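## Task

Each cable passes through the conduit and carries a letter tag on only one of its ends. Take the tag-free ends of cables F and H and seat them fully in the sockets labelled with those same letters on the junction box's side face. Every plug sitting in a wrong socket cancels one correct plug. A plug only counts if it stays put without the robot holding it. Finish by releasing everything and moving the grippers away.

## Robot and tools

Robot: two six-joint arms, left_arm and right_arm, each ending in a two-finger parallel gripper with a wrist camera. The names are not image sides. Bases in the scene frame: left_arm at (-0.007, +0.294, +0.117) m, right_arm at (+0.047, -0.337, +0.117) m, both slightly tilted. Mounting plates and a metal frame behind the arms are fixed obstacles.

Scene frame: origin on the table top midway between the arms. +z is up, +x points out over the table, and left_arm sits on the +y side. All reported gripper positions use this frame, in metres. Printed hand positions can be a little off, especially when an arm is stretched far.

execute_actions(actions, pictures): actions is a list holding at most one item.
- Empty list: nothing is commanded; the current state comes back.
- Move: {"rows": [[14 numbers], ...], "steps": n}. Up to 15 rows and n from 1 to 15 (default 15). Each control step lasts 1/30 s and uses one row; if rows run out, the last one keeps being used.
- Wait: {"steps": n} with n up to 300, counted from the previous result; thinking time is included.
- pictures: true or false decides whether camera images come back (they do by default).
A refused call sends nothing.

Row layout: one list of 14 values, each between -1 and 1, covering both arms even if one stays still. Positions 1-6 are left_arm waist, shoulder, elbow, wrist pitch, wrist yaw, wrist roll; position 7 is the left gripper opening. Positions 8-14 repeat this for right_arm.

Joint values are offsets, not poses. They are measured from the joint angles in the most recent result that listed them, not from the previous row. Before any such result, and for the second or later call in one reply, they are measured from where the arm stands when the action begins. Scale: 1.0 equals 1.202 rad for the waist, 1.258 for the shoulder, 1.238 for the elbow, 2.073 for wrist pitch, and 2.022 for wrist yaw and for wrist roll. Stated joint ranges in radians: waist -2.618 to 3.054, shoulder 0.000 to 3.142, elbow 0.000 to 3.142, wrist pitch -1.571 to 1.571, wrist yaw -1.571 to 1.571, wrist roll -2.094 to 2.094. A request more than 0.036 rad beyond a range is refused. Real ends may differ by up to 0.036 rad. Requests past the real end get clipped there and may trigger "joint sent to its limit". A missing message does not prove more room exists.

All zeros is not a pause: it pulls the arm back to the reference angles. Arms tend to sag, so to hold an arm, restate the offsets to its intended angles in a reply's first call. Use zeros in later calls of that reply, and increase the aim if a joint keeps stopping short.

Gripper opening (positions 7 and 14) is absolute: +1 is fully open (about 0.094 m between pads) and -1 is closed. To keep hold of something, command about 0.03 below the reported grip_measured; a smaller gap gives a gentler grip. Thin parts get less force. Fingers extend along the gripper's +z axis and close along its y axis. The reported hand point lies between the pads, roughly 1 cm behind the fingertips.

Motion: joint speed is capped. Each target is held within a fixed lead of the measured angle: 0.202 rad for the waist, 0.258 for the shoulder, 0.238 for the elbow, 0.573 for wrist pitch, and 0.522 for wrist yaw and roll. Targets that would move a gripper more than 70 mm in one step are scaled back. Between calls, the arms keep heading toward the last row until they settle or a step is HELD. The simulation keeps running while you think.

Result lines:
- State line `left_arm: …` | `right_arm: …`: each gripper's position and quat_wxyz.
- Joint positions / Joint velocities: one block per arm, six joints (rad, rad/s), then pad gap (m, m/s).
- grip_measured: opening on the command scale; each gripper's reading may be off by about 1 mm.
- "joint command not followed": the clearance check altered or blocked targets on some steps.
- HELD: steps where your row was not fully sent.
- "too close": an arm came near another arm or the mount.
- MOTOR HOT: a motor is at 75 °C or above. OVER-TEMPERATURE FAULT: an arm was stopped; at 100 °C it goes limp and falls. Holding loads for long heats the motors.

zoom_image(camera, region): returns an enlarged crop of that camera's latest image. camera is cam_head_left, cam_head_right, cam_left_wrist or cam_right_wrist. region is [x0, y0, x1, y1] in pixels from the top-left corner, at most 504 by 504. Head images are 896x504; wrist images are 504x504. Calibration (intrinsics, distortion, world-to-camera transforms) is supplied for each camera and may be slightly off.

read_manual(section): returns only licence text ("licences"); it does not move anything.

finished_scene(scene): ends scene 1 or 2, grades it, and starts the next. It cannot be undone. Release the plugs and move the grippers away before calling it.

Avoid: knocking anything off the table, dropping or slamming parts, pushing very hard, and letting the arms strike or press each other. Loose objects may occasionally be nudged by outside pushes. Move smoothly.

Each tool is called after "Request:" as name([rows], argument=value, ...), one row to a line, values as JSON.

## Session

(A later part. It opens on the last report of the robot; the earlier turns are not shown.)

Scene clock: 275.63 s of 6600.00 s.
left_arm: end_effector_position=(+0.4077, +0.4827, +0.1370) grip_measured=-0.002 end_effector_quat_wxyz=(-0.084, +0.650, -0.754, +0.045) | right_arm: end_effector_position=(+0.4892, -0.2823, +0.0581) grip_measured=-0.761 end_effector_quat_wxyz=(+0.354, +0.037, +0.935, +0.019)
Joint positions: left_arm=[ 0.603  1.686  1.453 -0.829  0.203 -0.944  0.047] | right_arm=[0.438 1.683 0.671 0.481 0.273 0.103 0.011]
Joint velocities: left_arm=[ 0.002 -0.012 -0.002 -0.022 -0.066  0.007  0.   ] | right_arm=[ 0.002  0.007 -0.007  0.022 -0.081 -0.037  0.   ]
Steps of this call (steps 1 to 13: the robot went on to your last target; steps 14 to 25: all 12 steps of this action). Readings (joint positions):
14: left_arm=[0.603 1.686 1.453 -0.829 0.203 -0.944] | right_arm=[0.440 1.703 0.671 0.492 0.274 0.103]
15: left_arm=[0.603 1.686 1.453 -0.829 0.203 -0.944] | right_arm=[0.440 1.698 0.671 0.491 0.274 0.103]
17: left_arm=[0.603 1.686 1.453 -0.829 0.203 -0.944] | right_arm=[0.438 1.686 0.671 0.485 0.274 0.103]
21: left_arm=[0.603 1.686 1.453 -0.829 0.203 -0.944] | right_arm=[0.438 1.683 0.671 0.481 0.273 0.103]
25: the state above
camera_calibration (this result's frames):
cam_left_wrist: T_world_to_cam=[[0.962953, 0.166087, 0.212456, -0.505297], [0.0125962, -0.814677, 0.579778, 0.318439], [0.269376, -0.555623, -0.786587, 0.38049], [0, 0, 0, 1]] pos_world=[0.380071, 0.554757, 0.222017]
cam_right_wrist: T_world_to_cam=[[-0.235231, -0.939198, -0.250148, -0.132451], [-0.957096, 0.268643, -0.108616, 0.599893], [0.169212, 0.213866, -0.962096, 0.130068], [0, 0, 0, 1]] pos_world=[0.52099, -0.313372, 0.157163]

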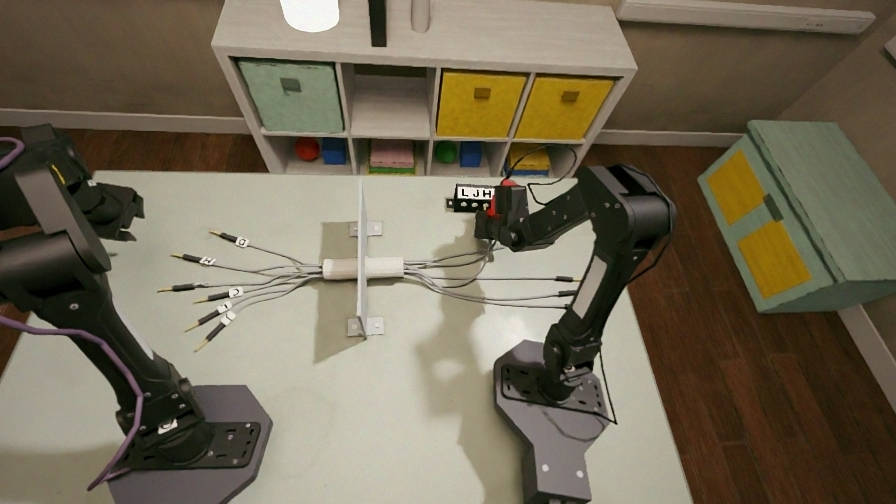

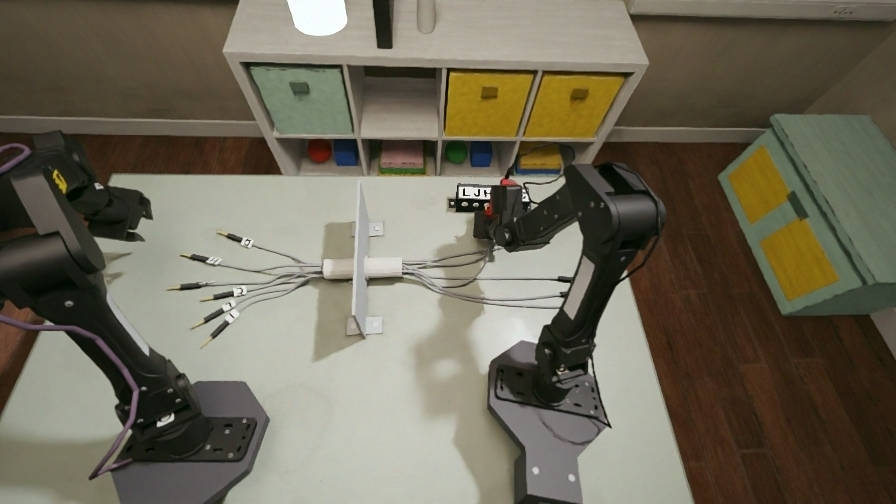

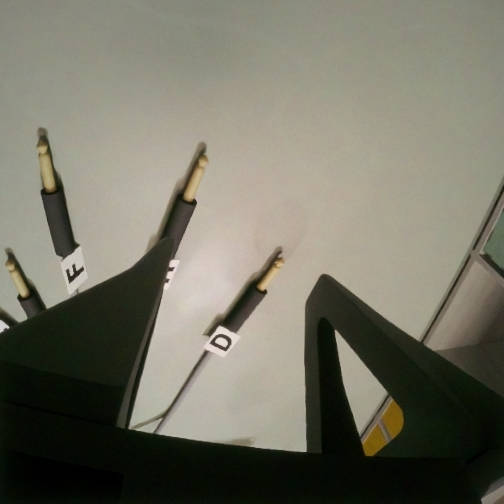

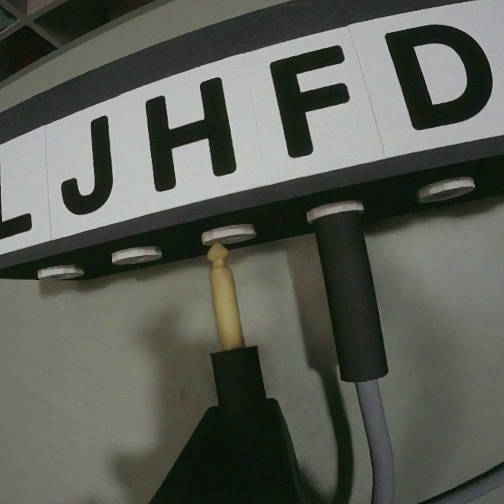

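Request:
execute_actions([
  {"rows":[[0,0,0,0,0,0,0,-0.015,-0.01,0.0,-0.008,0,0,-0.81]],"steps":12},
])

Scene clock: 276.63 s of 6600.00 s.
left_arm: end_effector_position=(+0.4077, +0.4827, +0.1370) grip_measured=-0.002 end_effector_quat_wxyz=(-0.083, +0.650, -0.754, +0.045) | right_arm: end_effector_position=(+0.4879, -0.2867, +0.0558) grip_measured=-0.761 end_effector_quat_wxyz=(+0.349, +0.040, +0.936, +0.015)
Joint positions: left_arm=[ 0.603  1.686  1.453 -0.829  0.204 -0.944  0.047] | right_arm=[0.428 1.683 0.671 0.471 0.273 0.103 0.011]
Joint velocities: left_arm=[ 0.002 -0.002 -0.007  0.007 -0.022 -0.051  0.   ] | right_arm=[-0.007  0.007 -0.022  0.037  0.007 -0.007  0.001]
Steps of this call (steps 1 to 15: the robot went on to your last target; steps 16 to 18: nothing new was sent; steps 19 to 30: all 12 steps of this action). Readings (joint positions):
19: left_arm=[0.603 1.686 1.453 -0.829 0.204 -0.944] | right_arm=[0.437 1.683 0.671 0.478 0.273 0.103]
20: left_arm=[0.603 1.686 1.453 -0.829 0.204 -0.944] | right_arm=[0.436 1.683 0.671 0.477 0.273 0.103]
22: left_arm=[0.603 1.686 1.453 -0.829 0.204 -0.944] | right_arm=[0.431 1.683 0.671 0.475 0.273 0.103]
26: left_arm=[0.603 1.686 1.453 -0.829 0.204 -0.944] | right_arm=[0.428 1.683 0.671 0.472 0.273 0.103]
30: the state above
camera_calibration (this result's frames):
cam_left_wrist: T_world_to_cam=[[0.962927, 0.16609, 0.212569, -0.505324], [0.0124382, -0.814485, 0.580051, 0.318322], [0.269475, -0.555903, -0.786356, 0.380513], [0, 0, 0, 1]] pos_world=[0.380092, 0.554726, 0.221992]
cam_right_wrist: T_world_to_cam=[[-0.244785, -0.938665, -0.242874, -0.132988], [-0.956155, 0.275237, -0.100062, 0.600504], [0.160773, 0.207731, -0.964883, 0.131594], [0, 0, 0, 1]] pos_world=[0.520464, -0.317448, 0.154761]

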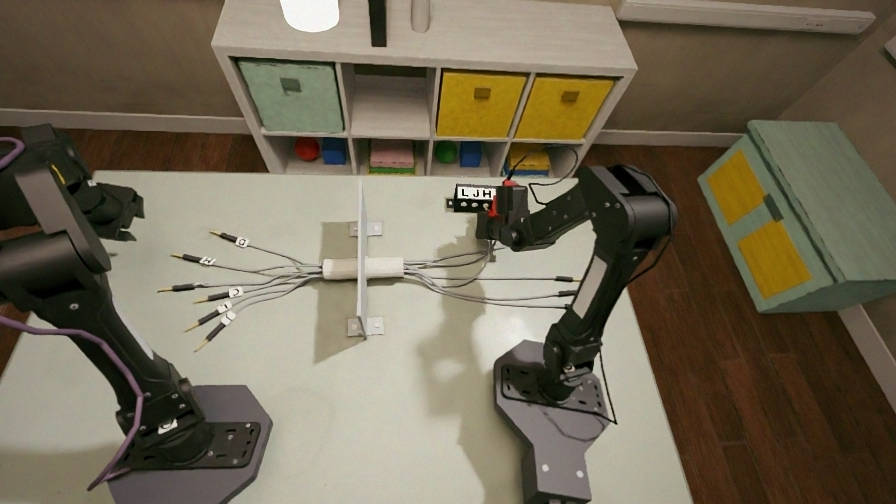

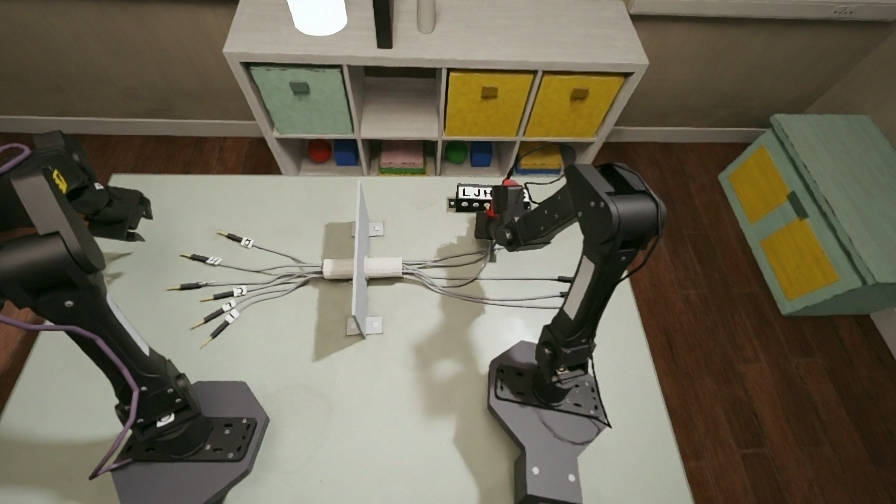

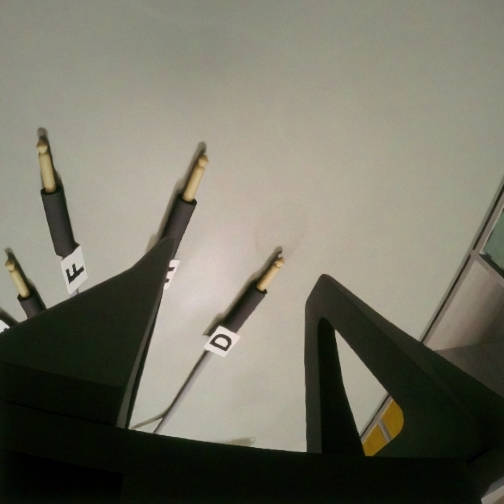

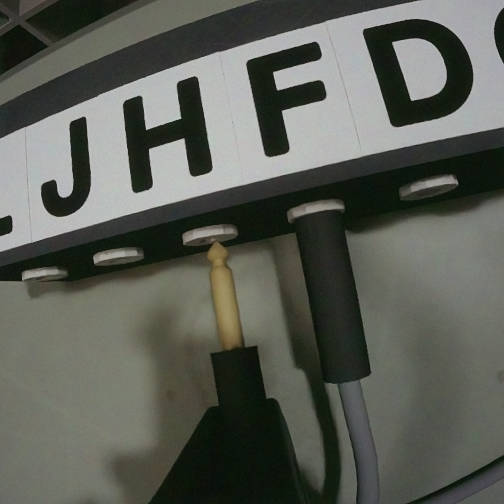

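Request:
execute_actions([
  {"rows":[[0,0,0,0,0,0,0,0,0.004,0.025,0.004,0,0,-0.81],[0,0,0,0,0,0,0,0,0.01,0.04,0,0,0,-0.81],[0,0,0,0,0,0,0,0,0.018,0.052,-0.004,0,0,-0.81]],"steps":12},
])

Scene clock: 277.67 s of 6600.00 s.
left_arm: end_effector_position=(+0.4078, +0.4826, +0.1370) grip_measured=-0.002 end_effector_quat_wxyz=(-0.083, +0.650, -0.754, +0.045) | right_arm: end_effector_position=(+0.4963, -0.2860, +0.0576) grip_measured=-0.761 end_effector_quat_wxyz=(+0.352, +0.041, +0.935, +0.014)
Joint positions: left_arm=[ 0.603  1.686  1.453 -0.829  0.204 -0.944  0.047] | right_arm=[0.428 1.696 0.703 0.46  0.277 0.103 0.011]
Joint velocities: left_arm=[-0.007  0.022  0.007  0.022 -0.051  0.037 -0.   ] | right_arm=[-0.002  0.002  0.002 -0.037  0.051 -0.066  0.001]
Steps of this call (steps 1 to 15: the robot went on to your last target; steps 16 to 19: nothing new was sent; steps 20 to 31: all 12 steps of this action). Readings (joint positions):
20: left_arm=[0.603 1.686 1.453 -0.829 0.204 -0.944] | right_arm=[0.428 1.683 0.671 0.471 0.273 0.103]
21: left_arm=[0.603 1.686 1.453 -0.829 0.204 -0.944] | right_arm=[0.428 1.683 0.673 0.470 0.273 0.103]
23: left_arm=[0.603 1.686 1.453 -0.829 0.204 -0.944] | right_arm=[0.428 1.688 0.687 0.464 0.273 0.103]
27: left_arm=[0.603 1.686 1.453 -0.829 0.204 -0.944] | right_arm=[0.428 1.696 0.703 0.460 0.277 0.103]
31: the state above
camera_calibration (this result's frames):
cam_left_wrist: T_world_to_cam=[[0.962901, 0.166094, 0.212682, -0.505352], [0.0122802, -0.814294, 0.580323, 0.318205], [0.269574, -0.556182, -0.786124, 0.380537], [0, 0, 0, 1]] pos_world=[0.380113, 0.554696, 0.221967]
cam_right_wrist: T_world_to_cam=[[-0.246539, -0.938134, -0.24315, -0.128799], [-0.954535, 0.278442, -0.10646, 0.609032], [0.167577, 0.205849, -0.964129, 0.127864], [0, 0, 0, 1]] pos_world=[0.528161, -0.316732, 0.156798]

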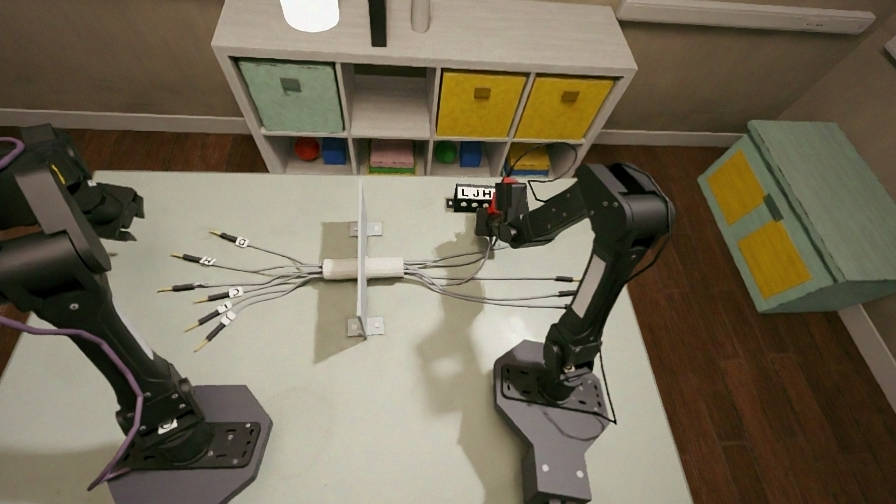

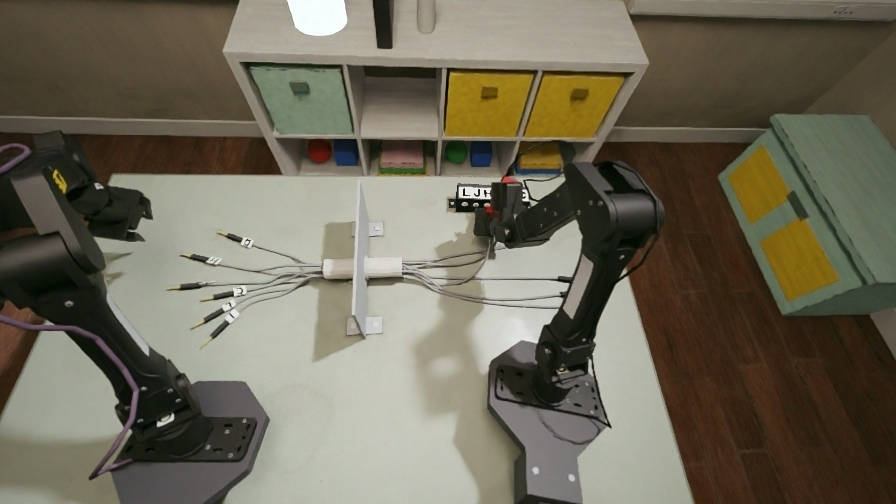

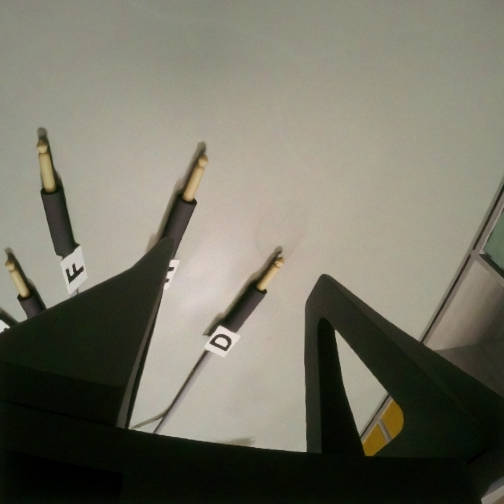

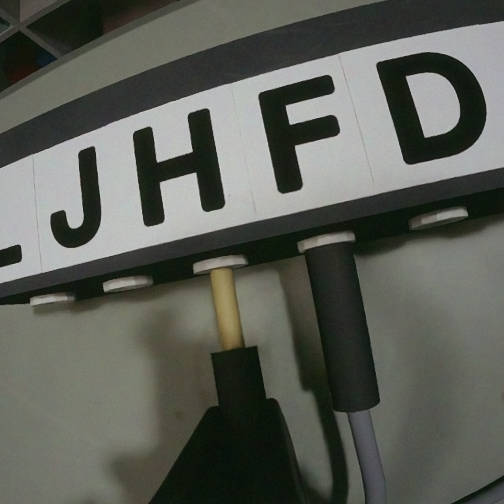

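Request:
execute_actions([
  {"rows":[[0,0,0,0,0,0,0,-0.006,0.012,0.03,0,0,0,-0.81],[0,0,0,0,0,0,0,-0.012,0.025,0.05,-0.003,0,0,-0.81],[0,0,0,0,0,0,0,-0.015,0.035,0.065,-0.006,0,0,-0.81]],"steps":12},
])

Scene clock: 278.87 s of 6600.00 s.
left_arm: end_effector_position=(+0.4078, +0.4826, +0.1370) grip_measured=-0.002 end_effector_quat_wxyz=(-0.083, +0.650, -0.754, +0.046) | right_arm: end_effector_position=(+0.5022, -0.2861, +0.0535) grip_measured=-0.761 end_effector_quat_wxyz=(+0.344, +0.041, +0.938, +0.009)
Joint positions: left_arm=[ 0.603  1.686  1.453 -0.829  0.205 -0.944  0.047] | right_arm=[0.425 1.723 0.742 0.429 0.281 0.103 0.011]
Joint velocities: left_arm=[-0.007 -0.002 -0.017  0.037  0.022 -0.007 -0.   ] | right_arm=[-0.012  0.032 -0.002 -0.037 -0.051 -0.007 -0.001]
Steps of this call (steps 1 to 15: the robot went on to your last target; steps 16 to 24: nothing new was sent; steps 25 to 36: all 12 steps of this action). Readings (joint positions):
25: left_arm=[0.603 1.686 1.453 -0.829 0.204 -0.944] | right_arm=[0.428 1.696 0.703 0.460 0.277 0.103]
26: left_arm=[0.603 1.686 1.453 -0.829 0.204 -0.944] | right_arm=[0.427 1.699 0.707 0.457 0.278 0.103]
28: left_arm=[0.603 1.686 1.453 -0.829 0.204 -0.944] | right_arm=[0.427 1.709 0.721 0.438 0.279 0.103]
32: left_arm=[0.603 1.686 1.453 -0.829 0.205 -0.944] | right_arm=[0.425 1.721 0.741 0.429 0.282 0.103]
36: the state above
camera_calibration (this result's frames):
cam_left_wrist: T_world_to_cam=[[0.962876, 0.166097, 0.212795, -0.505379], [0.0121222, -0.814102, 0.580596, 0.318088], [0.269672, -0.556462, -0.785892, 0.380561], [0, 0, 0, 1]] pos_world=[0.380135, 0.554666, 0.221941]
cam_right_wrist: T_world_to_cam=[[-0.252584, -0.939387, -0.231847, -0.126326], [-0.955591, 0.279783, -0.0925538, 0.614466], [0.151811, 0.198173, -0.968339, 0.128842], [0, 0, 0, 1]] pos_world=[0.535711, -0.316119, 0.152346]

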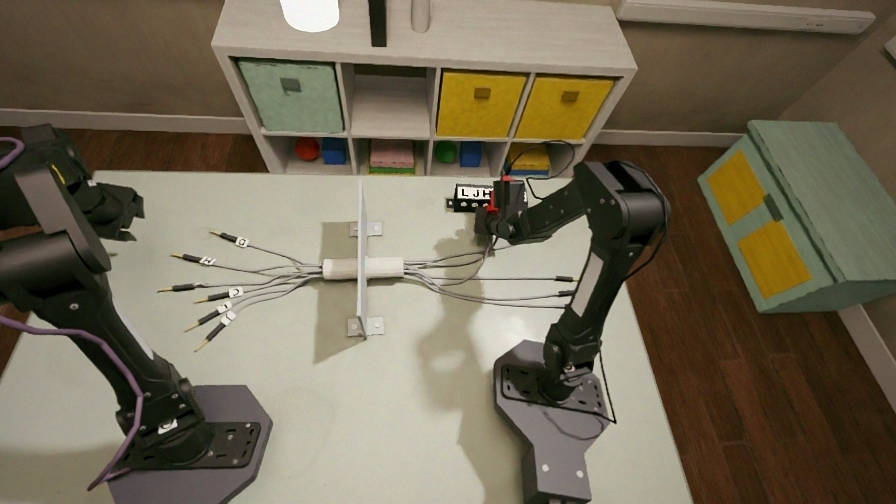

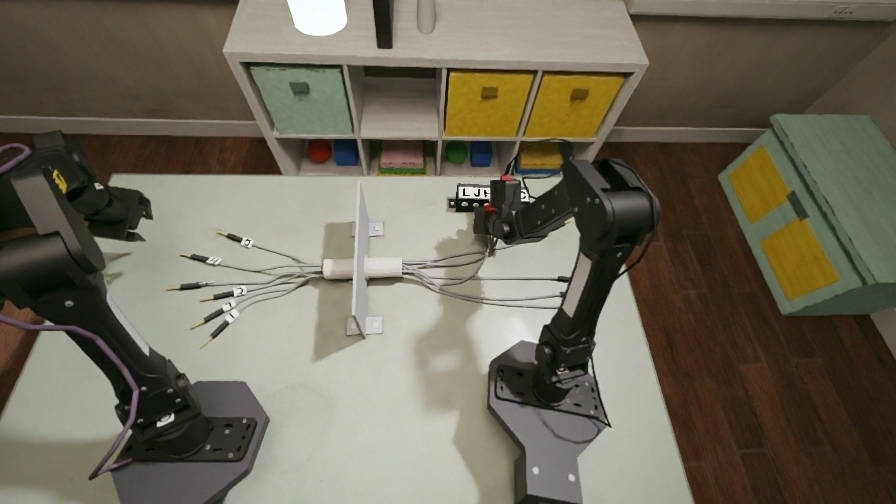

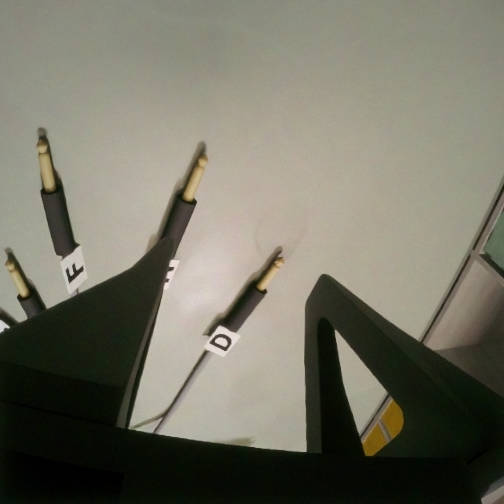

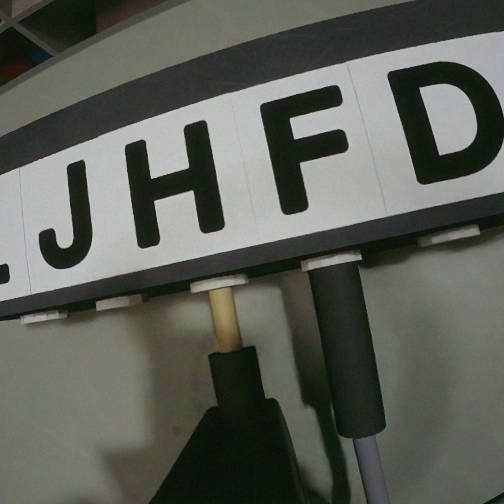

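Progress. Continue, supporting q4 more.

Request:
execute_actions([
  {"rows":[[0,0,0,0,0,0,0,-0.005,0.008,0.04,0.012,0,0,-0.81],[0,0,0,0,0,0,0,-0.01,0.018,0.065,0.01,0,0,-0.81],[0,0,0,0,0,0,0,-0.014,0.03,0.085,0.006,0,0,-0.81]],"steps":14},
])

Scene clock: 279.67 s of 6600.00 s.
left_arm: end_effector_position=(+0.4078, +0.4826, +0.1370) grip_measured=-0.002 end_effector_quat_wxyz=(-0.083, +0.650, -0.754, +0.046) | right_arm: end_effector_position=(+0.5126, -0.2865, +0.0531) grip_measured=-0.761 end_effector_quat_wxyz=(+0.340, +0.042, +0.939, +0.005)
Joint positions: left_arm=[ 0.603  1.686  1.453 -0.829  0.205 -0.944  0.047] | right_arm=[0.422 1.746 0.795 0.391 0.287 0.103 0.011]
Joint velocities: left_arm=[-0.012 -0.007 -0.007 -0.037 -0.037  0.051  0.   ] | right_arm=[-0.002 -0.007 -0.002  0.095 -0.139 -0.007  0.   ]
Steps of this call (steps 1 to 10: the robot went on to your last target; steps 11 to 24: all 14 steps of this action). Readings (joint positions):
11: left_arm=[0.603 1.686 1.453 -0.829 0.205 -0.944] | right_arm=[0.425 1.723 0.742 0.429 0.281 0.103]
12: left_arm=[0.603 1.686 1.453 -0.829 0.205 -0.944] | right_arm=[0.425 1.723 0.747 0.425 0.282 0.103]
14: left_arm=[0.603 1.686 1.453 -0.829 0.205 -0.944] | right_arm=[0.425 1.732 0.770 0.402 0.286 0.103]
18: left_arm=[0.603 1.686 1.453 -0.829 0.205 -0.944] | right_arm=[0.422 1.746 0.795 0.393 0.287 0.103]
24: the state above
camera_calibration (this result's frames):
cam_left_wrist: T_world_to_cam=[[0.962876, 0.166097, 0.212795, -0.505379], [0.0121222, -0.814102, 0.580596, 0.318088], [0.269672, -0.556462, -0.785892, 0.380561], [0, 0, 0, 1]] pos_world=[0.380135, 0.554666, 0.221941]
cam_right_wrist: T_world_to_cam=[[-0.259346, -0.939706, -0.222917, -0.121343], [-0.954878, 0.284083, -0.0866276, 0.624964], [0.144732, 0.190392, -0.970981, 0.128534], [0, 0, 0, 1]] pos_world=[0.546692, -0.31604, 0.151893]

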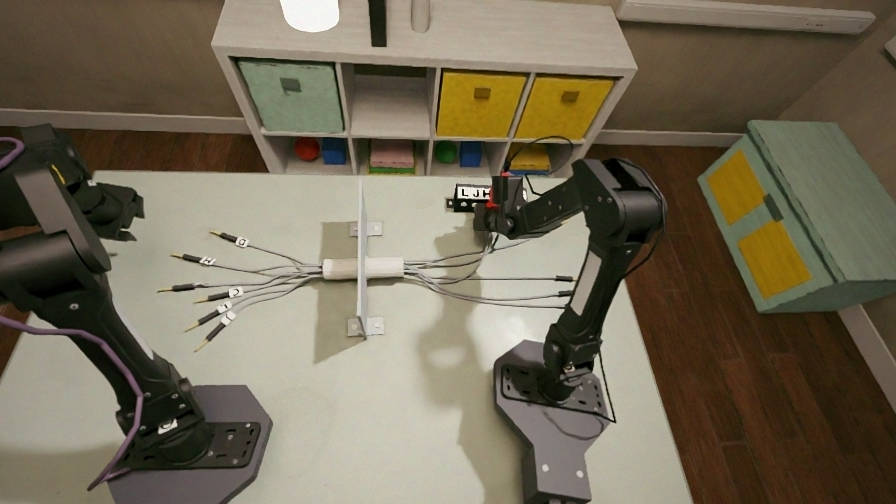

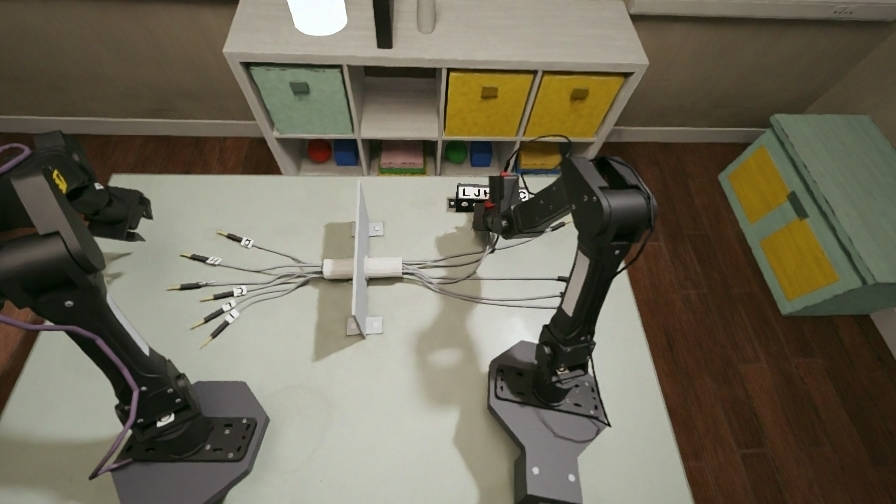

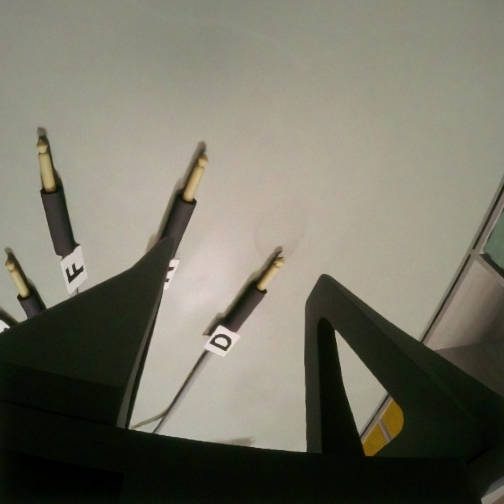

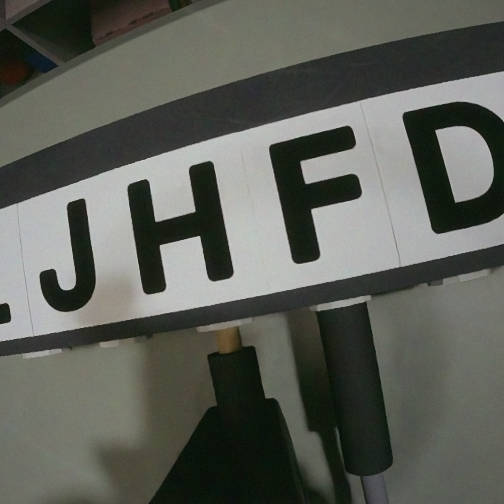

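Request:
execute_actions([
  {"rows":[[0,0,0,0,0,0,0,-0.005,0.01,0.04,0.014,0,0,-0.81],[0,0,0,0,0,0,0,-0.01,0.025,0.07,0.012,0,0,-0.81],[0,0,0,0,0,0,0,-0.012,0.045,0.095,0.01,0,0,-0.81]],"steps":15},
])

Request:
execute_actions([
  {"rows":[[0,0,0,0,0,0,0,0,0.03,0.05,0.01,0,0,-0.81],[0,0,0,0,0,0,0,0,0.03,0.05,0.01,0,0,-0.81],[0,0,0,0,0,0,0,0,0.03,0.05,0.01,0,0,-0.81],[0,0,0,0,0,0,0,0,0.03,0.05,0.01,0,0,-0.81],[0,0,0,0,0,0,0,0,0.03,0.05,0.01,0,0,-0.81],[0,0,0,0,0,0,0,0,0.03,0.05,0.01,0,0,-0.81],[0,0,0,0,0,0,0,0,0,0,0.01,0,0,-0.81],[0,0,0,0,0,0,0,0,0,0,0.01,0,0,-0.81],[0,0,0,0,0,0,0,0,0,0,0.01,0,0,-0.45]],"steps":15},
])

Scene clock: 281.27 s of 6600.00 s.
left_arm: end_effector_position=(+0.4078, +0.4825, +0.1370) grip_measured=-0.002 end_effector_quat_wxyz=(-0.083, +0.650, -0.754, +0.046) | right_arm: end_effector_position=(+0.5197, -0.2872, +0.0509) grip_measured=-0.761 end_effector_quat_wxyz=(+0.330, +0.041, +0.943, -0.003)
Joint positions: left_arm=[ 0.603  1.686  1.453 -0.829  0.205 -0.944  0.047] | right_arm=[0.422 1.768 0.849 0.335 0.3   0.103 0.011]
Joint velocities: left_arm=[-0.032 -0.007 -0.012 -0.022  0.007 -0.022 -0.001] | right_arm=[ 0.007 -0.002  0.002 -0.007  0.022  0.007 -0.001]
Steps of this call (steps 1 to 15: the robot went on to your last target; steps 16 to 33: nothing new was sent; steps 34 to 48: all 15 steps of this action). Readings (joint positions):
34: left_arm=[0.603 1.686 1.453 -0.829 0.205 -0.944] | right_arm=[0.422 1.746 0.795 0.390 0.288 0.103]
35: left_arm=[0.603 1.686 1.453 -0.829 0.205 -0.944] | right_arm=[0.422 1.747 0.800 0.386 0.289 0.103]
37: left_arm=[0.603 1.686 1.453 -0.829 0.205 -0.944] | right_arm=[0.422 1.763 0.832 0.368 0.296 0.103]
41: left_arm=[0.603 1.686 1.453 -0.829 0.205 -0.944] | right_arm=[0.422 1.768 0.847 0.339 0.300 0.103]
48: the state above
camera_calibration (this result's frames):
cam_left_wrist: T_world_to_cam=[[0.96285, 0.166101, 0.212908, -0.505406], [0.0119641, -0.81391, 0.580868, 0.317971], [0.269771, -0.556742, -0.78566, 0.380585], [0, 0, 0, 1]] pos_world=[0.380156, 0.554636, 0.221916]
cam_right_wrist: T_world_to_cam=[[-0.268237, -0.941718, -0.203016, -0.117609], [-0.955537, 0.286876, -0.0681998, 0.631943], [0.122466, 0.175696, -0.976797, 0.133112], [0, 0, 0, 1]] pos_world=[0.555996, -0.315431, 0.149245]

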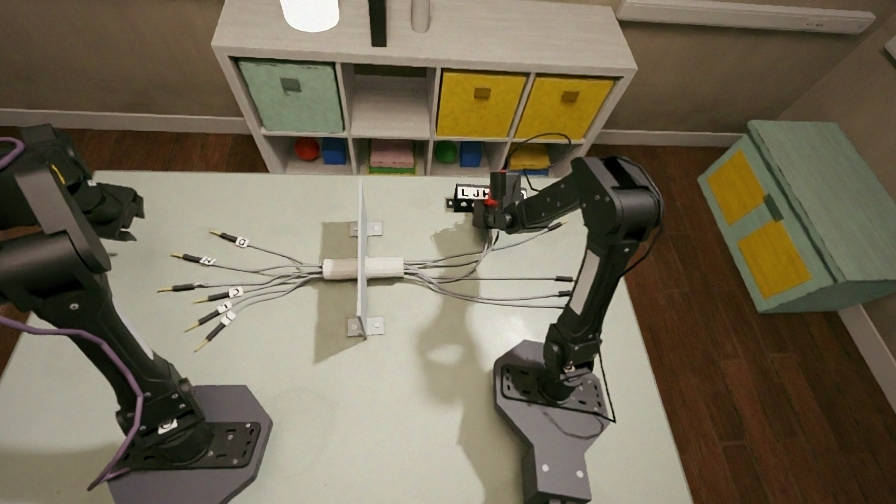

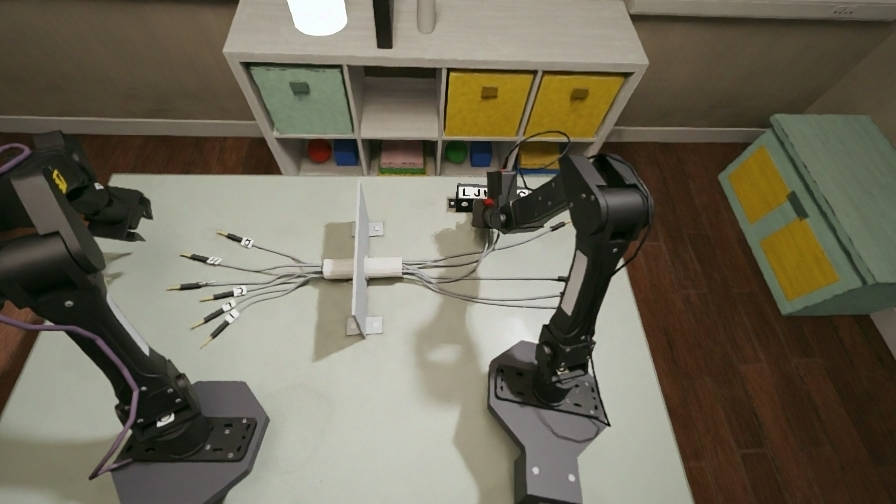

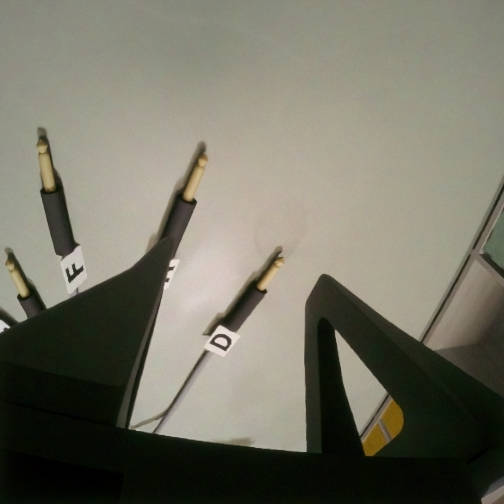

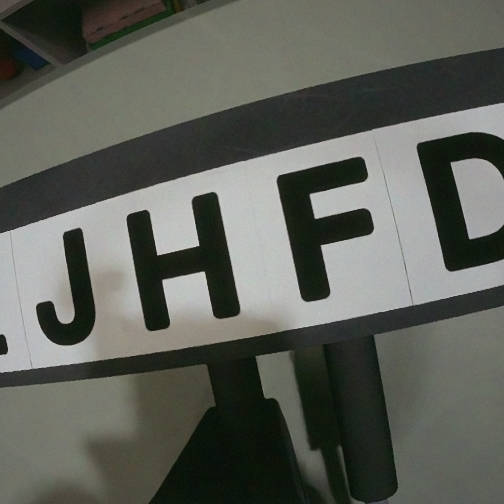

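Scene clock: 281.77 s of 6600.00 s.
left_arm: end_effector_position=(+0.4078, +0.4824, +0.1370) grip_measured=-0.002 end_effector_quat_wxyz=(-0.083, +0.650, -0.754, +0.046) | right_arm: end_effector_position=(+0.5220, -0.2864, +0.0533) grip_measured=-0.453 end_effector_quat_wxyz=(+0.333, +0.042, +0.942, -0.004)
Joint positions: left_arm=[ 0.603  1.686  1.453 -0.829  0.205 -0.944  0.047] | right_arm=[0.425 1.767 0.856 0.333 0.305 0.103 0.026]
Joint velocities: left_arm=[ 0.002  0.012 -0.017 -0.022 -0.022 -0.022 -0.001] | right_arm=[ 0.007 -0.027 -0.007 -0.022 -0.066  0.022 -0.001]
Steps of this call (steps 1 to 15: all 15 steps of this action). Readings (joint positions):
1: left_arm=[0.603 1.686 1.453 -0.829 0.205 -0.944] | right_arm=[0.422 1.768 0.850 0.332 0.301 0.103]
2: left_arm=[0.603 1.686 1.453 -0.829 0.205 -0.944] | right_arm=[0.423 1.768 0.852 0.328 0.304 0.103]
4: left_arm=[0.603 1.686 1.453 -0.829 0.205 -0.944] | right_arm=[0.425 1.768 0.856 0.320 0.308 0.103]
8: left_arm=[0.603 1.686 1.453 -0.829 0.205 -0.944] | right_arm=[0.425 1.767 0.856 0.317 0.308 0.103]
15: the state above
camera_calibration (this result's frames):
cam_left_wrist: T_world_to_cam=[[0.962825, 0.166105, 0.213021, -0.505434], [0.011806, -0.813718, 0.58114, 0.317854], [0.269869, -0.557021, -0.785428, 0.380608], [0, 0, 0, 1]] pos_world=[0.380177, 0.554605, 0.221891]
cam_right_wrist: T_world_to_cam=[[-0.267686, -0.941772, -0.203494, -0.11597], [-0.954847, 0.287548, -0.0747205, 0.634303], [0.128884, 0.174304, -0.976221, 0.131244], [0, 0, 0, 1]] pos_world=[0.557704, -0.314486, 0.151919]

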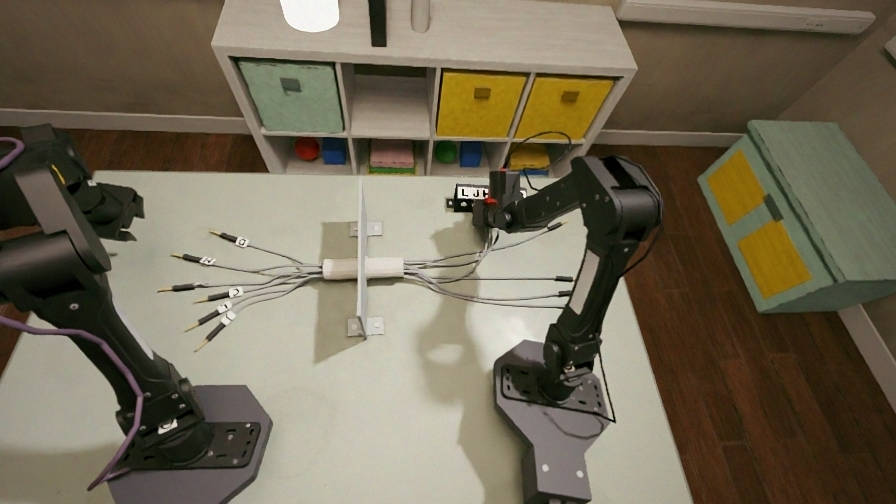

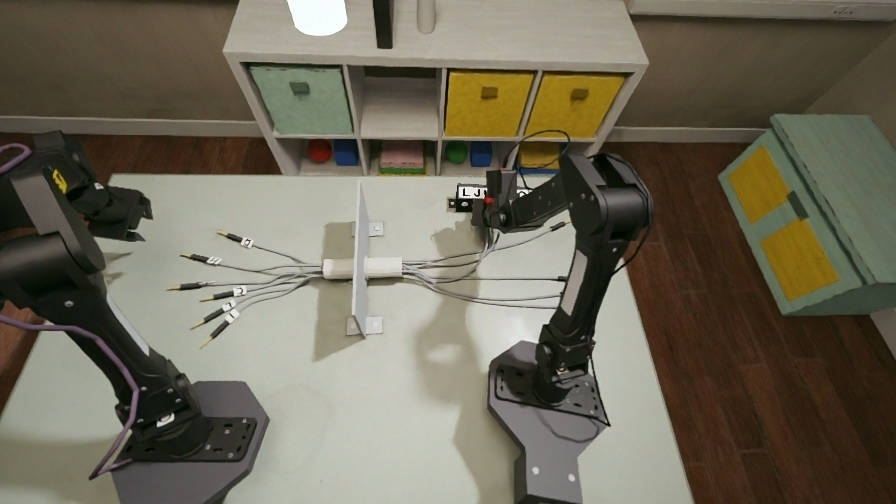

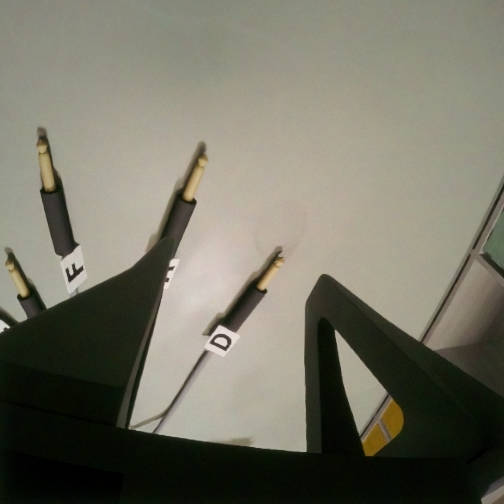

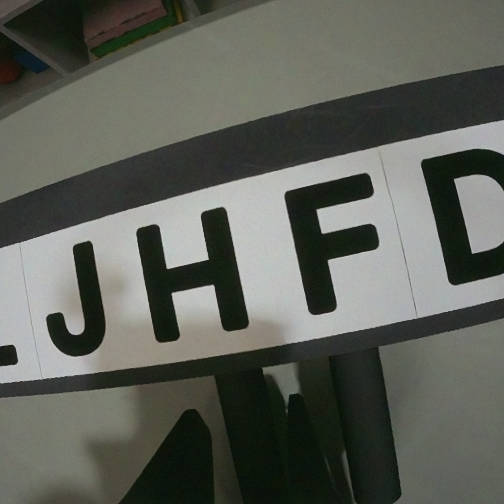

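Retreat to verify.

Request:
execute_actions([
  {"rows":[[0,0,0,0,0,0,0,0,-0.06,-0.05,0.03,0,0,-0.45],[0,0,0,0,0,0,0,0,-0.12,-0.12,0.06,0,0,-0.45],[0,0,0,0,0,0,0,0,-0.17,-0.17,0.08,0,0,-0.45]],"steps":15},
])

Scene clock: 282.87 s of 6600.00 s.
left_arm: end_effector_position=(+0.4078, +0.4824, +0.1370) grip_measured=-0.002 end_effector_quat_wxyz=(-0.083, +0.650, -0.754, +0.046) | right_arm: end_effector_position=(+0.4992, -0.2985, +0.0935) grip_measured=-0.453 end_effector_quat_wxyz=(+0.393, +0.058, +0.918, +0.007)
Joint positions: left_arm=[ 0.603  1.686  1.453 -0.829  0.205 -0.944  0.047] | right_arm=[0.425 1.575 0.655 0.476 0.303 0.103 0.026]
Joint velocities: left_arm=[-0.007 -0.017 -0.022  0.022 -0.051 -0.081 -0.   ] | right_arm=[-0.002  0.012 -0.012 -0.022  0.022  0.007 -0.   ]
Steps of this call (steps 1 to 15: the robot went on to your last target; steps 16 to 18: nothing new was sent; steps 19 to 33: all 15 steps of this action). Readings (joint positions):
19: left_arm=[0.603 1.686 1.453 -0.829 0.205 -0.944] | right_arm=[0.425 1.763 0.850 0.346 0.305 0.103]
20: left_arm=[0.603 1.686 1.453 -0.829 0.205 -0.944] | right_arm=[0.425 1.745 0.823 0.367 0.303 0.103]
22: left_arm=[0.603 1.686 1.453 -0.829 0.205 -0.944] | right_arm=[0.425 1.656 0.721 0.407 0.302 0.103]
26: left_arm=[0.603 1.686 1.453 -0.829 0.205 -0.944] | right_arm=[0.425 1.575 0.655 0.443 0.303 0.103]
33: the state above
camera_calibration (this result's frames):
cam_left_wrist: T_world_to_cam=[[0.962825, 0.166105, 0.213021, -0.505434], [0.011806, -0.813718, 0.58114, 0.317854], [0.269869, -0.557021, -0.785428, 0.380608], [0, 0, 0, 1]] pos_world=[0.380177, 0.554605, 0.221891]
cam_right_wrist: T_world_to_cam=[[-0.260337, -0.929023, -0.262946, -0.119595], [-0.93023, 0.314295, -0.189449, 0.625435], [0.258645, 0.19528, -0.946028, 0.114207], [0, 0, 0, 1]] pos_world=[0.521125, -0.32998, 0.195084]

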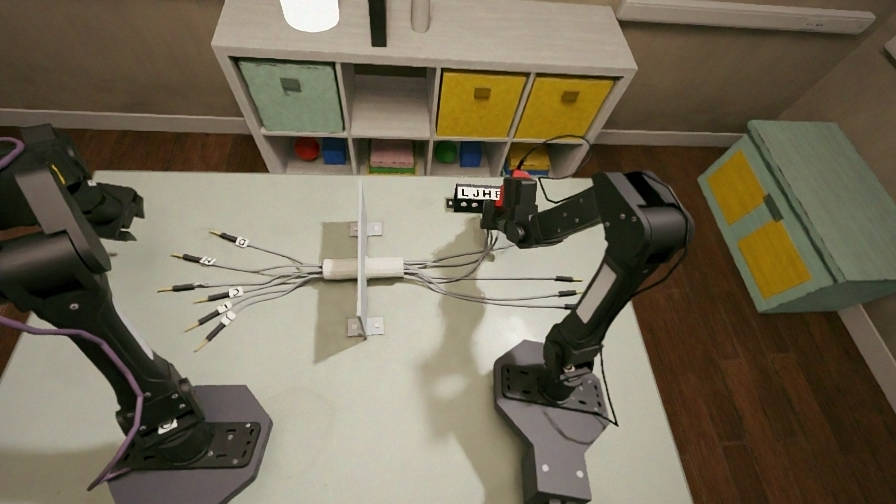

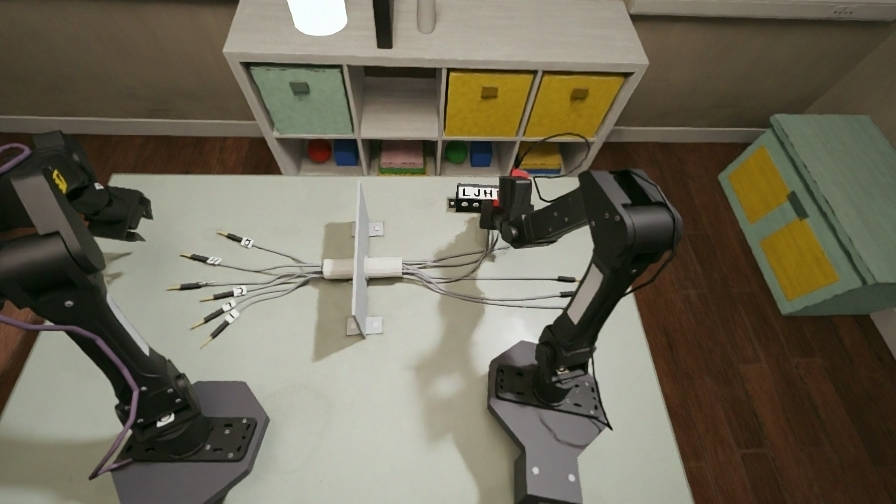

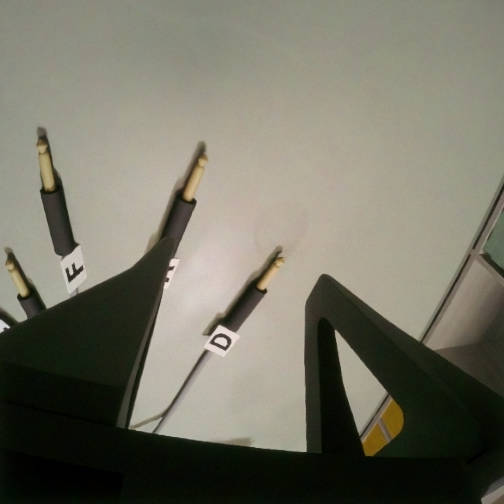

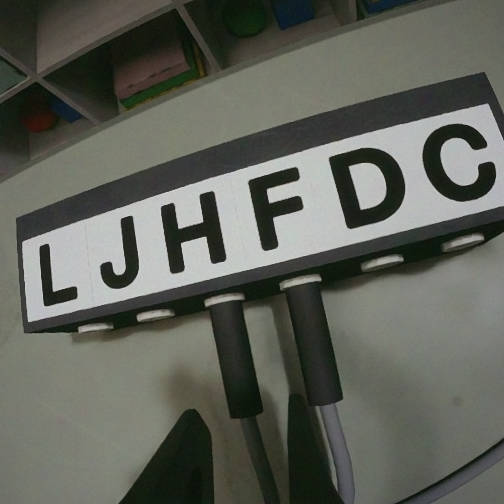

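Both seated. Move clear.

Request:
execute_actions([
  {"rows":[[0,0,0,0,0,0,0,0,-0.1,-0.02,0,0,0,-0.45],[0,0,0,0,0,0,0,-0.05,-0.25,-0.05,0,0,0,-0.45]],"steps":15},
], pictures=false)

Request:
finished_scene(scene=1)

Scene clock: 284.00 s of 6600.00 s.
left_arm: end_effector_position=(+0.4079, +0.4824, +0.1370) grip_measured=-0.002 end_effector_quat_wxyz=(-0.083, +0.650, -0.754, +0.046) | right_arm: end_effector_position=(+0.5081, -0.3405, +0.1975) grip_measured=-0.453 end_effector_quat_wxyz=(+0.506, +0.108, +0.856, +0.007)
Joint positions: left_arm=[ 0.603  1.686  1.453 -0.829  0.206 -0.944  0.047] | right_arm=[0.37  1.257 0.599 0.488 0.303 0.103 0.026]
Joint velocities: left_arm=[ 0.012  0.002 -0.002 -0.066 -0.007 -0.11   0.001] | right_arm=[ 0.017 -0.002 -0.022  0.081 -0.051  0.022 -0.   ]
Steps of this call (steps 1 to 15: the robot went on to your last target; steps 16 to 19: nothing new was sent; steps 20 to 34: all 15 steps of this action). Readings (joint positions):
20: left_arm=[0.603 1.686 1.453 -0.829 0.206 -0.944] | right_arm=[0.425 1.566 0.654 0.478 0.303 0.103]
21: left_arm=[0.603 1.686 1.453 -0.829 0.206 -0.944] | right_arm=[0.421 1.533 0.641 0.468 0.298 0.103]
23: left_arm=[0.603 1.686 1.453 -0.829 0.206 -0.944] | right_arm=[0.397 1.409 0.604 0.448 0.295 0.103]
27: left_arm=[0.603 1.686 1.453 -0.829 0.206 -0.944] | right_arm=[0.370 1.261 0.599 0.491 0.303 0.103]
34: the state above

The scene is finished: the task was done.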